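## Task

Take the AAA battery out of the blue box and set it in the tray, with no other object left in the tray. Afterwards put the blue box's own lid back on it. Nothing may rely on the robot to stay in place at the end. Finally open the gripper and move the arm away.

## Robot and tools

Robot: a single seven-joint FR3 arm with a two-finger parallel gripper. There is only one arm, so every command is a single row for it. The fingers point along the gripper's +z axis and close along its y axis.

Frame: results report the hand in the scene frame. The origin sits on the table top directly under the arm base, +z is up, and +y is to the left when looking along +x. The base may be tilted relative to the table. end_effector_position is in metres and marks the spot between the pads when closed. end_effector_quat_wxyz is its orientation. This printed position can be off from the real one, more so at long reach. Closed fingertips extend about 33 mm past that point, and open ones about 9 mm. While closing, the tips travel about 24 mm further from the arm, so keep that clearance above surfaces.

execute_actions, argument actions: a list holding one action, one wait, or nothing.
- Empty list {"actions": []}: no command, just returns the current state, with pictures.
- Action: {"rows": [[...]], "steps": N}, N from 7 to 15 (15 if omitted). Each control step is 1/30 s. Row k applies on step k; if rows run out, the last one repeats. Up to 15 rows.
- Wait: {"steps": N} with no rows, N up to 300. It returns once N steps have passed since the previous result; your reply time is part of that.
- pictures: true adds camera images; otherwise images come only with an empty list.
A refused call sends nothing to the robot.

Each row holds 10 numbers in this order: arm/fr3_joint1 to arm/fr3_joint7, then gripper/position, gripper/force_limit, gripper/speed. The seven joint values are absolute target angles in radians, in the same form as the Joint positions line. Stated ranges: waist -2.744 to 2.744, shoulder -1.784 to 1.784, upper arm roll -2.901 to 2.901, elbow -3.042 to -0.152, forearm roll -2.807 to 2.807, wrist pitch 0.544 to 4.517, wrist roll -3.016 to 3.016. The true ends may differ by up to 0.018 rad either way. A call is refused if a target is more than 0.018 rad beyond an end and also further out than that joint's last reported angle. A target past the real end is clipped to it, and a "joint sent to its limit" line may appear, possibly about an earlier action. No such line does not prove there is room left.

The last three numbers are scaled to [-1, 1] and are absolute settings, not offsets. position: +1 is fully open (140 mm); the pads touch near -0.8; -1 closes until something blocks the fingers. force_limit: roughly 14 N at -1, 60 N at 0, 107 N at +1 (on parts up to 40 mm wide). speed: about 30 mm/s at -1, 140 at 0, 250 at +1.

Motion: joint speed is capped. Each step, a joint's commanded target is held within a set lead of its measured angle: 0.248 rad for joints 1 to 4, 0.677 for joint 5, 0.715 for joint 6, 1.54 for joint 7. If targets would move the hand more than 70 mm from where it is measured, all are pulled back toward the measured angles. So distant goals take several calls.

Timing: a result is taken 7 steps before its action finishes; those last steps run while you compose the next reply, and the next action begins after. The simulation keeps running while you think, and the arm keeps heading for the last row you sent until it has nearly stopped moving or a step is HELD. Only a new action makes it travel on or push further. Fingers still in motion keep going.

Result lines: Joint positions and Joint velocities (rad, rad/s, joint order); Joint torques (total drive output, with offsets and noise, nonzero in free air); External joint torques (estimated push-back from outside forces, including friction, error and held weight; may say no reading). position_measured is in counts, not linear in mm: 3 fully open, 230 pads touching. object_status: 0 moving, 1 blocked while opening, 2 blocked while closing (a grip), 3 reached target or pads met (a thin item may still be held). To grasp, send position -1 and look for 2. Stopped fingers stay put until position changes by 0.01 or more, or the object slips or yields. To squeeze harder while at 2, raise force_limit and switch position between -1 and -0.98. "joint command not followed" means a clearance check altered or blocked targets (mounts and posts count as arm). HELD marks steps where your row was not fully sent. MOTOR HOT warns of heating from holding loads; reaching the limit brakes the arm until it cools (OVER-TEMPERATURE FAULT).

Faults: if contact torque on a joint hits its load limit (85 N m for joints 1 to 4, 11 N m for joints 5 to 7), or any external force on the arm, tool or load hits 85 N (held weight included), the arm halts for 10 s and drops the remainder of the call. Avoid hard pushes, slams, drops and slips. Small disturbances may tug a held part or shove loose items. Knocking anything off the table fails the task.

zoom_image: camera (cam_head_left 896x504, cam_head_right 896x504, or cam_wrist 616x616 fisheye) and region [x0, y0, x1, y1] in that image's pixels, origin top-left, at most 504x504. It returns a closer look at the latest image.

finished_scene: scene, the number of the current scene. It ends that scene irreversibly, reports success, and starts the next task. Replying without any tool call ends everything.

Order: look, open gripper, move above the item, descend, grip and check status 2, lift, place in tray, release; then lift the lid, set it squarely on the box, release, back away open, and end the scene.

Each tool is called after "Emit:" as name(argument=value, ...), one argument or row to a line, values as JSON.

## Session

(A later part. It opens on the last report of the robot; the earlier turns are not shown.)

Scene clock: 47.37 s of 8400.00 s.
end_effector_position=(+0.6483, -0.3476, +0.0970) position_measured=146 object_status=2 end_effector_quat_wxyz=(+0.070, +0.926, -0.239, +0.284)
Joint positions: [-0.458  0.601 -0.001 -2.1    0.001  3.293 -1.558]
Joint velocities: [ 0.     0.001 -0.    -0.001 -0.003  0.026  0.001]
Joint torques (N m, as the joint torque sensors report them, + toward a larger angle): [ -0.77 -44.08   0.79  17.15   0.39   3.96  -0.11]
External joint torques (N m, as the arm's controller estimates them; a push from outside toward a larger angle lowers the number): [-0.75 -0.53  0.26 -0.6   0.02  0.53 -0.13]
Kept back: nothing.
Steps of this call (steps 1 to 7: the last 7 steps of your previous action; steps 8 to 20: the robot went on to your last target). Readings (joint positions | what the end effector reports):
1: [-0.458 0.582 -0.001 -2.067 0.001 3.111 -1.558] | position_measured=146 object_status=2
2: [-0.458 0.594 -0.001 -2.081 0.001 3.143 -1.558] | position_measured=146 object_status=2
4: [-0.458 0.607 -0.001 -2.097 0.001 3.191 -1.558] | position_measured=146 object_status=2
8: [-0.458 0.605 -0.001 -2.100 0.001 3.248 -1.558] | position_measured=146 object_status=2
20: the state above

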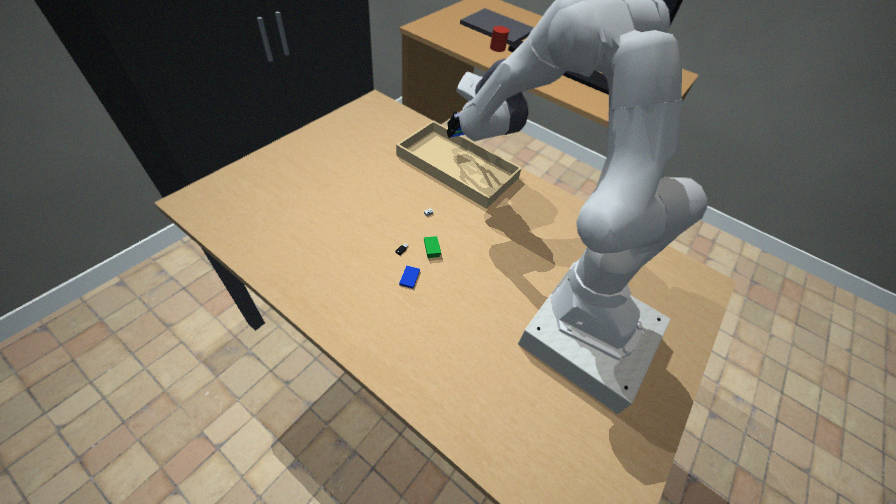

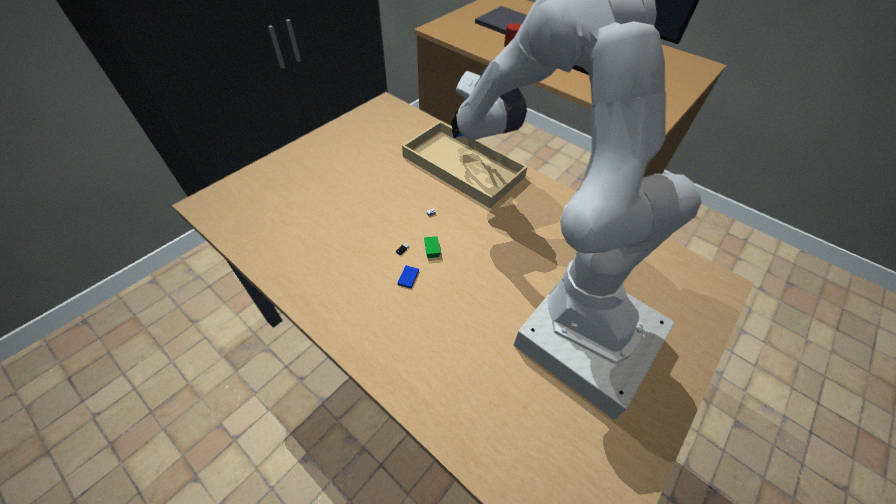

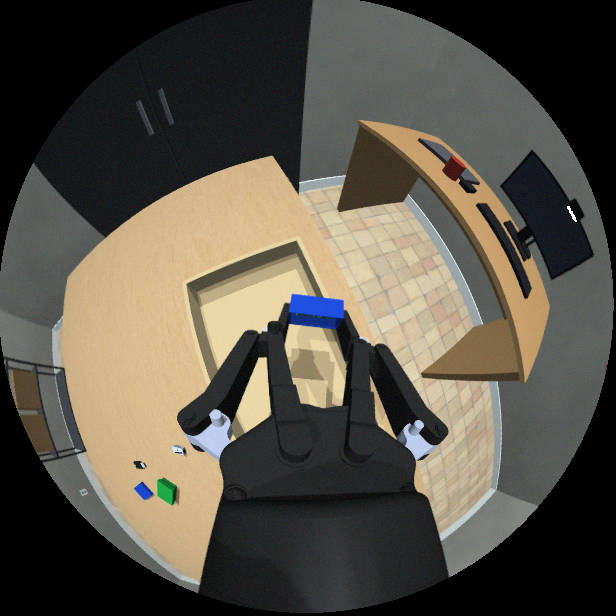

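Emit:
execute_actions(
  actions=[
    {"rows":[[-0.41,0.6,0,-2.1,0,3.3,-1.56,-1,-0.2,-0.2],[-0.41,0.6,0,-2.1,0,3.3,-1.56,-1,-0.2,-0.2],[-0.41,0.6,0,-2.1,0,3.3,-1.56,-1,-0.2,-0.2],[-0.41,0.6,0,-2.1,0,3.3,-1.56,-1,-0.2,-0.2],[-0.41,0.62,0,-2.15,0,3.45,-1.56,-1,-0.2,-0.2],[-0.41,0.62,0,-2.15,0,3.45,-1.56,-1,-0.2,-0.2],[-0.41,0.64,0,-2.2,0,3.6,-1.56,-1,-0.2,-0.2],[-0.41,0.64,0,-2.2,0,3.6,-1.56,-1,-0.2,-0.2],[-0.41,0.66,0,-2.25,0,3.75,-1.56,-1,-0.2,-0.2],[-0.41,0.66,0,-2.25,0,3.75,-1.56,-1,-0.2,-0.2],[-0.41,0.68,0,-2.3,0,3.9,-1.56,-1,-0.2,-0.2]],"steps":15},
  ],
)

Emit:
execute_actions(
  actions=[
    {"rows":[[-0.41,0.70,0,-2.3,0,4.0,-1.56,-1,-0.2,-0.2],[-0.41,0.71,0,-2.3,0,4.05,-1.56,-1,-0.2,-0.2],[-0.41,0.72,0,-2.3,0,4.1,-1.56,-1,-0.2,-0.2],[-0.41,0.73,0,-2.3,0,4.15,-1.56,-1,-0.2,-0.2],[-0.41,0.74,0,-2.3,0,4.2,-1.56,-1,-0.2,-0.2],[-0.41,0.76,0,-2.3,0,4.26,-1.56,-1,-0.2,-0.2],[-0.41,0.78,0,-2.3,0,4.32,-1.56,-1,-0.2,-0.2],[-0.41,0.80,0,-2.3,0,4.38,-1.56,-1,-0.2,-0.2],[-0.41,0.82,0,-2.3,0,4.43,-1.56,-1,-0.2,-0.2],[-0.41,0.84,0,-2.3,0,4.48,-1.56,-1,-0.2,-0.2]],"steps":15},
  ],
)

Emit:
execute_actions(
  actions=[
    {"steps":40},
  ],
  pictures=true,
)

Scene clock: 48.37 s of 8400.00 s.
end_effector_position=(+0.6581, -0.3102, +0.0914) position_measured=146 object_status=2 end_effector_quat_wxyz=(+0.068, +0.923, -0.214, +0.313)
Joint positions: [-0.41   0.616  0.002 -2.158  0.001  3.423 -1.558]
Joint velocities: [ 0.034  0.272  0.006 -0.532 -0.001  1.057  0.   ]
Joint torques (N m, as the joint torque sensors report them, + toward a larger angle): [ -1.49 -40.5   -0.9   16.87   0.2    4.06  -0.16]
External joint torques (N m, as the arm's controller estimates them; a push from outside toward a larger angle lowers the number): [ 1.66  2.26  1.17 -1.42 -0.52  0.77 -0.19]
Steps of this call (steps 1 to 22: the robot went on to your last target; steps 23 to 30: the first 8 steps of this action). Readings (joint positions | what the end effector reports):
23: [-0.453 0.601 -0.005 -2.100 0.001 3.297 -1.558] | position_measured=146 object_status=2
24: [-0.444 0.601 -0.006 -2.100 0.001 3.297 -1.558] | position_measured=146 object_status=2
26: [-0.426 0.601 -0.003 -2.100 0.001 3.297 -1.558] | position_measured=146 object_status=2
30: the state above

Scene clock: 48.87 s of 8400.00 s.
end_effector_position=(+0.6464, -0.3055, +0.1345) position_measured=146 object_status=2 end_effector_quat_wxyz=(+0.110, +0.836, -0.194, +0.501)
Joint positions: [-0.41   0.756  0.001 -2.297  0.001  4.127 -1.558]
Joint velocities: [ 0.     0.497 -0.    -0.002  0.     1.537  0.001]
Joint torques (N m, as the joint torque sensors report them, + toward a larger angle): [  0.23 -37.21  -0.39   8.5   -0.02   3.36  -0.19]
External joint torques (N m, as the arm's controller estimates them; a push from outside toward a larger angle lowers the number): [ 0.32  1.57 -0.98 -0.53 -0.09  0.77 -0.21]
Steps of this call (steps 1 to 7: the last 7 steps of your previous action; steps 8 to 15: the first 8 steps of this action). Readings (joint positions | what the end effector reports):
8: [-0.410 0.688 0.001 -2.295 0.001 3.792 -1.558] | position_measured=146 object_status=2
9: [-0.410 0.694 0.001 -2.296 0.001 3.836 -1.558] | position_measured=146 object_status=2
11: [-0.410 0.708 0.001 -2.297 0.001 3.927 -1.558] | position_measured=146 object_status=2
15: the state above

Scene clock: 50.20 s of 8400.00 s.
end_effector_position=(+0.6356, -0.3005, +0.1876) position_measured=146 object_status=2 end_effector_quat_wxyz=(+0.133, +0.764, -0.177, +0.606)
Joint positions: [-0.41   0.84   0.001 -2.301  0.001  4.477 -1.558]
Joint velocities: [-0.001 -0.001 -0.     0.     0.     0.001 -0.   ]
Joint torques (N m, as the joint torque sensors report them, + toward a larger angle): [  0.9  -39.56  -0.5    8.92  -0.07   3.38  -0.19]
External joint torques (N m, as the arm's controller estimates them; a push from outside toward a larger angle lowers the number): [ 1.15  0.14 -1.06  0.03 -0.09  0.43 -0.22]
Kept back: nothing.
Steps of this call (steps 1 to 7: the last 7 steps of your previous action; steps 8 to 40: the robot went on to your last target). Readings (joint positions | what the end effector reports):
1: [-0.410 0.773 0.001 -2.297 0.001 4.180 -1.558] | position_measured=146 object_status=2
2: [-0.410 0.792 0.001 -2.297 0.001 4.231 -1.558] | position_measured=146 object_status=2
4: [-0.410 0.823 0.001 -2.300 0.001 4.312 -1.558] | position_measured=146 object_status=2
8: [-0.410 0.840 0.001 -2.301 0.001 4.402 -1.558] | position_measured=146 object_status=2
40: the state above

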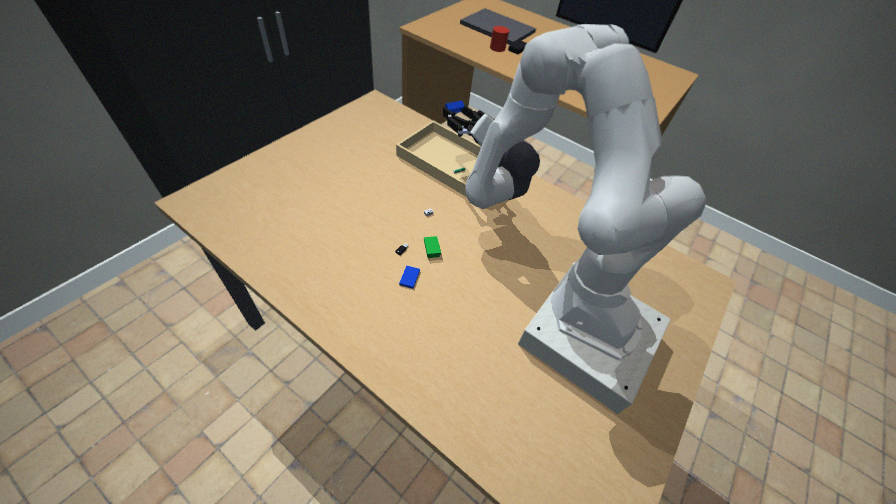

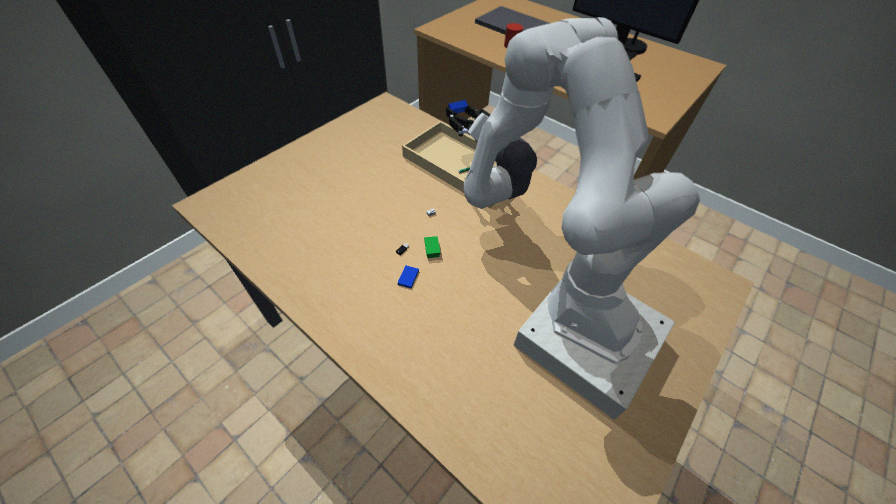

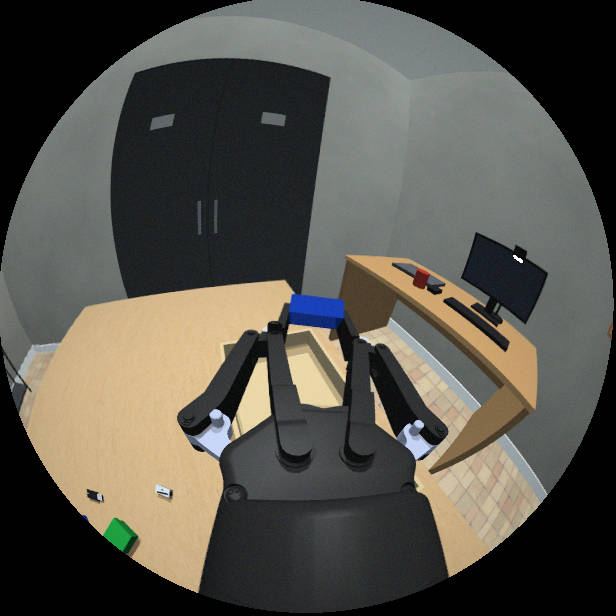

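Emit:
execute_actions(
  actions=[
    {"rows":[[-0.41,0.75,0,-2.3,0,4.2,-1.56,-1,-0.2,-0.2],[-0.41,0.66,0,-2.25,0,3.8,-1.56,-1,-0.2,-0.2],[-0.41,0.6,0,-2.1,0,3.4,-1.56,-1,-0.2,-0.2],[-0.41,0.5,0,-1.9,0,3.2,-1.56,-1,-0.2,-0.2]],"steps":15},
  ],
)

Emit:
execute_actions(
  actions=[
    {"rows":[[-0.41,0.5,0,-1.9,0,2.8,-1.56,-1,-0.2,-0.2],[-0.41,0.5,0,-1.9,0,2.8,-1.56,-1,-0.2,-0.2],[-0.41,0.5,0,-1.9,0,2.5,-1.56,-1,-0.2,-0.2],[-0.41,0.5,0,-1.85,0,2.2,-1.56,-1,-0.2,-0.2]],"steps":15},
  ],
)

Emit:
execute_actions(
  actions=[
    {"rows":[[-0.41,0.5,0,-1.8,0,2.0,-1.56,-1,-0.2,-0.2],[-0.35,0.52,0,-1.7,0,1.8,-1.56,-1,-0.2,-0.2],[-0.2,0.58,0,-1.6,0,1.609,-1.56,-1,-0.2,-0.2]],"steps":15},
  ],
)

Emit:
execute_actions(
  actions=[
    {"steps":20},
  ],
)

Emit:
execute_actions(
  actions=[
    {"rows":[[-0.2,0.61,0,-1.57,0,1.609,-1.56,-1,-0.2,-0.2],[-0.2,0.64,0,-1.55,0,1.609,-1.56,-1,-0.2,-0.2],[-0.2,0.67,0,-1.53,0,1.609,-1.56,-1,-0.2,-0.2],[-0.2,0.70,0,-1.514,0,1.609,-1.56,-1,-0.2,-0.2],[-0.2,0.73,0,-1.511,0,1.609,-1.56,-1,-0.2,-0.2],[-0.2,0.76,0,-1.511,0,1.609,-1.56,-1,-0.2,-0.2],[-0.2,0.79,0,-1.511,0,1.609,-1.56,-1,-0.2,-0.2],[-0.2,0.82,0,-1.511,0,1.609,-1.56,-1,-0.2,-0.2],[-0.2,0.84,0,-1.511,0,1.609,-1.56,-1,-0.2,-0.2],[-0.2,0.855,0,-1.511,0,1.609,-1.56,-1,-0.2,-0.2],[-0.2,0.865,0,-1.511,0,1.609,-1.56,-1,-0.2,-0.2],[-0.2,0.872,0,-1.511,0,1.609,-1.56,-1,-0.2,-0.2],[-0.2,0.878,0,-1.511,0,1.609,-1.56,-1,-0.2,-0.2]],"steps":15},
  ],
)

Emit:
execute_actions(
  actions=[
    {"steps":15},
  ],
)

Emit:
execute_actions(
  actions=[
    {"rows":[[-0.2,0.878,0,-1.511,0,1.609,-1.56,0.3,-0.2,-0.4]],"steps":15},
  ],
)

Emit:
execute_actions(
  actions=[
    {"rows":[[-0.2,0.878,0,-1.511,0,1.609,-1.56,0.3,-0.2,0],[-0.2,0.878,0,-1.511,0,1.609,-1.56,0.3,-0.2,0],[-0.2,0.8,0,-1.511,0,1.609,-1.56,0.3,-0.2,0],[-0.2,0.7,0,-1.55,0,1.609,-1.56,0.3,-0.2,0],[-0.2,0.55,0,-1.7,0,1.7,-1.56,0.3,-0.2,0],[-0.2,0.4,0,-1.95,0,1.9,-1.56,0.3,-0.2,0]],"steps":15},
  ],
)

Emit:
execute_actions(
  actions=[
    {"rows":[[-0.2,0.25,0,-2.2,0,2.1,-1.56,0.3,-0.2,0],[-0.2,0.12,0,-2.45,0,2.4,-1.56,0.3,-0.2,0],[-0.2,0.10,0,-2.594,0,2.70,-1.56,0.3,-0.2,0]],"steps":15},
  ],
)

Emit:
execute_actions(
  actions=[
    {"steps":30},
  ],
  pictures=true,
)

Scene clock: 51.87 s of 8400.00 s.
end_effector_position=(+0.7584, -0.3582, +0.3050) position_measured=146 object_status=2 end_effector_quat_wxyz=(+0.120, +0.807, -0.187, +0.548)
Joint positions: [-0.41   0.583  0.001 -2.019  0.001  3.79  -1.558]
Joint velocities: [-0.    -1.184 -0.002  1.696  0.    -3.573 -0.001]
Joint torques (N m, as the joint torque sensors report them, + toward a larger angle): [  0.31 -34.73  -1.2    6.47   0.45   2.84  -0.22]
External joint torques (N m, as the arm's controller estimates them; a push from outside toward a larger angle lowers the number): [ 0.04  0.21 -2.11  1.13  0.22 -1.16 -0.24]
Steps of this call (steps 1 to 15: the robot went on to your last target; steps 16 to 42: nothing new was sent; steps 43 to 50: the first 8 steps of this action). Readings (joint positions | what the end effector reports):
43: [-0.410 0.829 0.001 -2.305 0.001 4.440 -1.558] | position_measured=146 object_status=2
44: [-0.410 0.799 0.001 -2.302 0.001 4.344 -1.558] | position_measured=146 object_status=2
46: [-0.410 0.728 0.001 -2.229 0.001 4.173 -1.558] | position_measured=146 object_status=2
50: the state above

Scene clock: 52.37 s of 8400.00 s.
end_effector_position=(+0.7471, -0.3528, +0.2539) position_measured=146 object_status=2 end_effector_quat_wxyz=(+0.077, +0.909, -0.210, +0.352)
Joint positions: [-0.41   0.492  0.001 -1.882  0.001  3.108 -1.558]
Joint velocities: [-0.001  0.011 -0.     0.082 -0.    -1.155 -0.001]
Joint torques (N m, as the joint torque sensors report them, + toward a larger angle): [  0.62 -43.98  -0.12  21.39   0.72   3.31  -0.09]
External joint torques (N m, as the arm's controller estimates them; a push from outside toward a larger angle lowers the number): [ 0.84  1.57 -0.43 -0.83  0.11 -0.49 -0.11]
Steps of this call (steps 1 to 7: the last 7 steps of your previous action; steps 8 to 15: the first 8 steps of this action). Readings (joint positions | what the end effector reports):
8: [-0.410 0.484 0.001 -1.899 0.001 3.379 -1.558] | position_measured=146 object_status=2
9: [-0.410 0.485 0.001 -1.899 0.001 3.345 -1.558] | position_measured=146 object_status=2
11: [-0.410 0.488 0.001 -1.896 0.001 3.270 -1.558] | position_measured=146 object_status=2
15: the state above

Scene clock: 52.87 s of 8400.00 s.
end_effector_position=(+0.6880, -0.2563, +0.1661) position_measured=146 object_status=2 end_effector_quat_wxyz=(+0.021, +0.977, -0.182, +0.105)
Joint positions: [-0.316  0.538 -0.008 -1.722  0.001  2.471 -1.558]
Joint velocities: [ 0.428  0.118  0.055  0.421  0.    -1.239  0.   ]
Joint torques (N m, as the joint torque sensors report them, + toward a larger angle): [ -1.82 -44.12  -1.36  21.13   0.72   2.24  -0.07]
External joint torques (N m, as the arm's controller estimates them; a push from outside toward a larger angle lowers the number): [ 1.81  2.41  0.92  0.22  0.02 -0.61 -0.08]
Steps of this call (steps 1 to 7: the last 7 steps of your previous action; steps 8 to 15: the first 8 steps of this action). Readings (joint positions | what the end effector reports):
8: [-0.410 0.494 0.001 -1.863 0.001 2.793 -1.558] | position_measured=146 object_status=2
9: [-0.406 0.500 -0.001 -1.846 0.001 2.735 -1.558] | position_measured=146 object_status=2
11: [-0.381 0.517 -0.010 -1.795 0.001 2.643 -1.558] | position_measured=146 object_status=2
15: the state above

Scene clock: 53.53 s of 8400.00 s.
end_effector_position=(+0.5207, -0.1239, +0.1528) position_measured=146 object_status=2 end_effector_quat_wxyz=(-0.025, +0.964, -0.120, -0.234)
Joint positions: [-0.202  0.578  0.001 -1.604  0.001  1.706 -1.558]
Joint velocities: [ 0.014  0.016  0.001  0.016 -0.    -0.577  0.   ]
Joint torques (N m, as the joint torque sensors report them, + toward a larger angle): [  1.02 -47.61  -0.38  22.82   0.64   0.96  -0.14]
External joint torques (N m, as the arm's controller estimates them; a push from outside toward a larger angle lowers the number): [ 1.95 -0.01 -0.15  0.43 -0.04 -0.44 -0.13]
Kept back: nothing.
Steps of this call (steps 1 to 7: the last 7 steps of your previous action; steps 8 to 20: the robot went on to your last target). Readings (joint positions | what the end effector reports):
1: [-0.302 0.542 -0.006 -1.708 0.001 2.428 -1.558] | position_measured=146 object_status=2
2: [-0.290 0.545 -0.005 -1.696 0.001 2.386 -1.558] | position_measured=146 object_status=2
4: [-0.270 0.551 -0.002 -1.677 0.001 2.302 -1.558] | position_measured=146 object_status=2
8: [-0.241 0.560 0.000 -1.648 0.001 2.137 -1.558] | position_measured=146 object_status=2
20: the state above

Scene clock: 53.80 s of 8400.00 s.
end_effector_position=(+0.4975, -0.1183, +0.0993) position_measured=146 object_status=2 end_effector_quat_wxyz=(-0.033, +0.946, -0.118, -0.301)
Joint positions: [-0.202  0.74   0.001 -1.512  0.001  1.634 -1.558]
Joint velocities: [ 0.     0.915  0.     0.065  0.    -0.099  0.   ]
Joint torques (N m, as the joint torque sensors report them, + toward a larger angle): [  1.01 -45.42   0.52  16.82   0.7   -0.47  -0.23]
External joint torques (N m, as the arm's controller estimates them; a push from outside toward a larger angle lowers the number): [ 1.01  1.44 -0.12 -0.07  0.12 -0.3  -0.22]
Steps of this call (steps 1 to 8: the first 8 steps of this action). Readings (joint positions | what the end effector reports):
1: [-0.202 0.584 0.001 -1.596 0.001 1.687 -1.558] | position_measured=146 object_status=2
2: [-0.202 0.595 0.001 -1.582 0.001 1.673 -1.558] | position_measured=146 object_status=2
4: [-0.202 0.633 0.001 -1.546 0.001 1.654 -1.558] | position_measured=146 object_status=2
8: the state above

Scene clock: 54.30 s of 8400.00 s.
end_effector_position=(+0.4436, -0.1056, +0.0346) position_measured=146 object_status=2 end_effector_quat_wxyz=(-0.041, +0.918, -0.115, -0.378)
Joint positions: [-0.202  0.879  0.001 -1.513  0.001  1.61  -1.558]
Joint velocities: [-0.     0.001  0.     0.     0.    -0.    -0.   ]
Joint torques (N m, as the joint torque sensors report them, + toward a larger angle): [  2.33 -50.39   0.36  18.8    0.55   0.04  -0.18]
External joint torques (N m, as the arm's controller estimates them; a push from outside toward a larger angle lowers the number): [ 2.47 -0.45 -0.34  0.16 -0.04 -0.01 -0.16]
Kept back: nothing.
Steps of this call (steps 1 to 7: the last 7 steps of your previous action; steps 8 to 15: the robot went on to your last target). Readings (joint positions | what the end effector reports):
1: [-0.202 0.770 0.001 -1.511 0.001 1.630 -1.558] | position_measured=146 object_status=2
2: [-0.202 0.799 0.001 -1.512 0.001 1.627 -1.558] | position_measured=146 object_status=2
4: [-0.202 0.846 0.001 -1.515 0.001 1.621 -1.558] | position_measured=146 object_status=2
8: [-0.202 0.880 0.001 -1.517 0.001 1.610 -1.558] | position_measured=146 object_status=2
15: the state above

Scene clock: 54.57 s of 8400.00 s.
end_effector_position=(+0.4438, -0.1056, +0.0347) position_measured=112 object_status=0 end_effector_quat_wxyz=(-0.041, +0.918, -0.115, -0.378)
Joint positions: [-0.202  0.879  0.001 -1.513  0.001  1.61  -1.558]
Joint velocities: [-0.     0.001 -0.001  0.001 -0.001 -0.    -0.   ]
Joint torques (N m, as the joint torque sensors report them, + toward a larger angle): [  1.01 -50.62   0.05  18.66   0.61  -0.05  -0.16]
External joint torques (N m, as the arm's controller estimates them; a push from outside toward a larger angle lowers the number): [ 1.01 -0.29 -0.74 -0.19  0.01 -0.14 -0.14]
Steps of this call (steps 1 to 8: the first 8 steps of this action). Readings (joint positions | what the end effector reports):
1: [-0.202 0.879 0.001 -1.513 0.001 1.610 -1.558] | position_measured=146 object_status=0
2: [-0.202 0.879 0.001 -1.513 0.001 1.610 -1.558] | position_measured=146 object_status=0
4: [-0.202 0.879 0.001 -1.513 0.001 1.610 -1.558] | position_measured=132 object_status=0
8: the state above

Scene clock: 55.07 s of 8400.00 s.
end_effector_position=(+0.4403, -0.1049, +0.1024) position_measured=91 object_status=3 end_effector_quat_wxyz=(-0.033, +0.944, -0.118, -0.306)
Joint positions: [-0.202  0.577  0.    -1.792  0.001  1.742 -1.558]
Joint velocities: [ 0.    -2.251  0.001 -2.01  -0.     0.865  0.   ]
Joint torques (N m, as the joint torque sensors report them, + toward a larger angle): [  1.5  -37.7    0.21  21.13   0.59   3.07  -0.19]
External joint torques (N m, as the arm's controller estimates them; a push from outside toward a larger angle lowers the number): [ 1.46 -1.01 -0.32 -3.67  0.06  0.71 -0.18]
Steps of this call (steps 1 to 7: the last 7 steps of your previous action; steps 8 to 15: the first 8 steps of this action). Readings (joint positions | what the end effector reports):
8: [-0.202 0.879 0.001 -1.513 0.001 1.610 -1.558] | position_measured=91 object_status=0
9: [-0.202 0.879 0.001 -1.513 0.001 1.610 -1.558] | position_measured=91 object_status=0
11: [-0.202 0.851 0.000 -1.530 0.001 1.609 -1.558] | position_measured=91 object_status=3
15: the state above

Scene clock: 55.57 s of 8400.00 s.
end_effector_position=(+0.4522, -0.1079, +0.1263) position_measured=91 object_status=3 end_effector_quat_wxyz=(-0.006, +0.991, -0.124, -0.058)
Joint positions: [-0.202  0.124 -0.    -2.383  0.001  2.388 -1.558]
Joint velocities: [ 0.001 -0.646  0.001 -2.079 -0.001  1.914 -0.001]
Joint torques (N m, as the joint torque sensors report them, + toward a larger angle): [  1.12 -13.49  -0.26  12.4    0.4    1.84  -0.14]
External joint torques (N m, as the arm's controller estimates them; a push from outside toward a larger angle lowers the number): [ 1.17 -1.48 -0.29 -2.83  0.    0.88 -0.14]
Steps of this call (steps 1 to 7: the last 7 steps of your previous action; steps 8 to 15: the first 8 steps of this action). Readings (joint positions | what the end effector reports):
8: [-0.202 0.369 -0.000 -1.987 0.001 1.904 -1.558] | position_measured=91 object_status=3
9: [-0.202 0.326 -0.000 -2.057 0.001 1.954 -1.558] | position_measured=91 object_status=3
11: [-0.202 0.261 -0.000 -2.134 0.001 2.067 -1.558] | position_measured=91 object_status=3
15: the state above

Scene clock: 56.57 s of 8400.00 s.
end_effector_position=(+0.4316, -0.1032, +0.0870) position_measured=91 object_status=3 end_effector_quat_wxyz=(+0.001, +0.992, -0.124, +0.003)
Joint positions: [-0.202  0.101 -0.    -2.592  0.001  2.697 -1.558]
Joint velocities: [ 0.     0.002  0.001 -0.001 -0.     0.005 -0.001]
Joint torques (N m, as the joint torque sensors report them, + toward a larger angle): [  1.29 -29.14  -0.24  14.04   0.27   3.02  -0.21]
External joint torques (N m, as the arm's controller estimates them; a push from outside toward a larger angle lowers the number): [ 1.33 -1.04 -0.31 -2.92 -0.11  0.5  -0.21]
Kept back: nothing.
Steps of this call (steps 1 to 7: the last 7 steps of your previous action; steps 8 to 30: the robot went on to your last target). Readings (joint positions | what the end effector reports):
1: [-0.202 0.109 -0.000 -2.448 0.001 2.445 -1.558] | position_measured=91 object_status=3
2: [-0.202 0.106 -0.000 -2.499 0.001 2.489 -1.558] | position_measured=91 object_status=3
4: [-0.202 0.110 -0.000 -2.561 0.001 2.553 -1.558] | position_measured=91 object_status=3
8: [-0.202 0.107 -0.000 -2.590 0.001 2.630 -1.558] | position_measured=91 object_status=3
30: the state above

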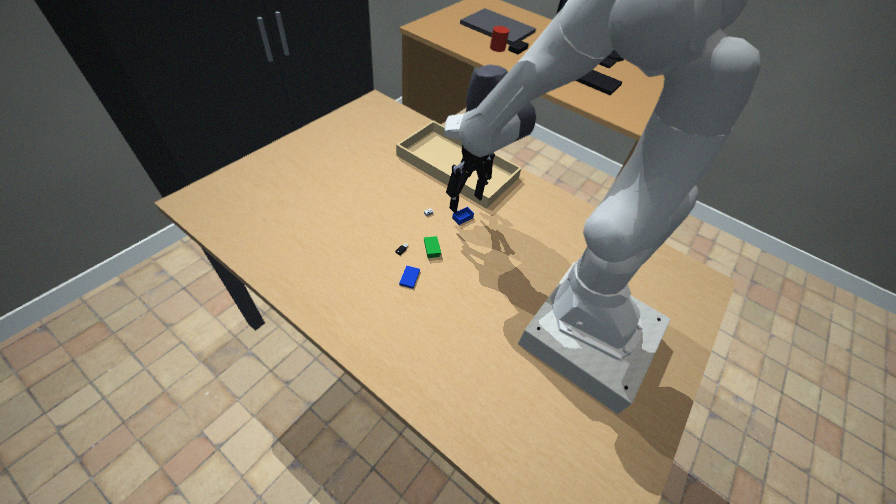

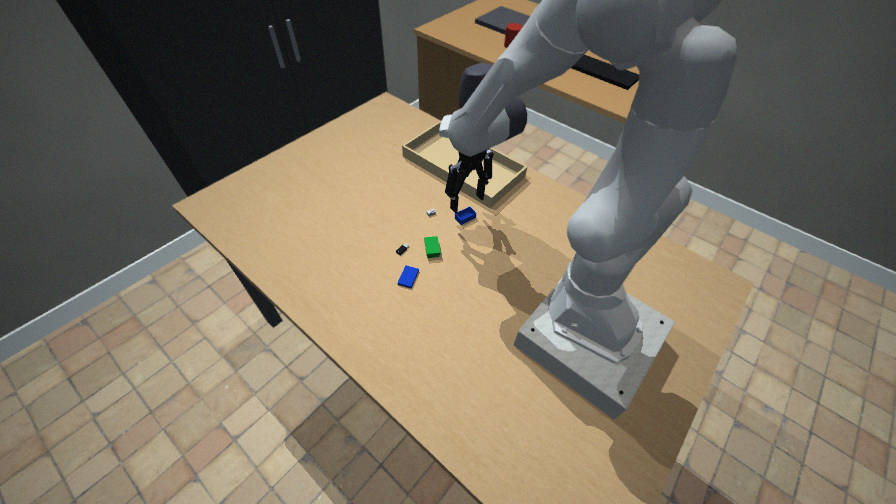

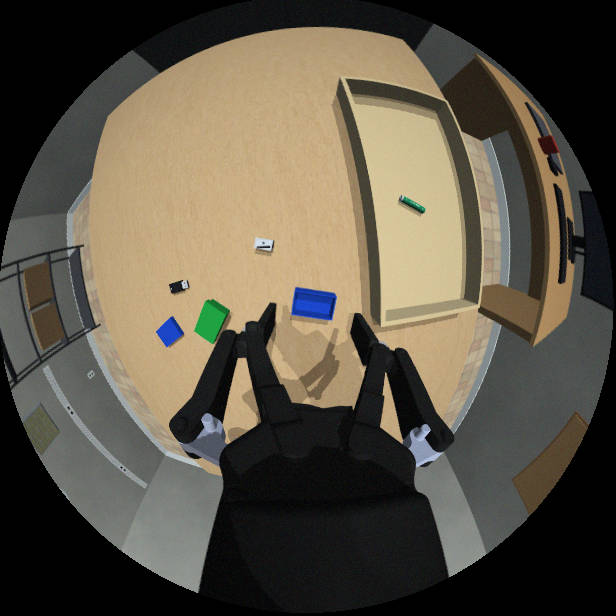

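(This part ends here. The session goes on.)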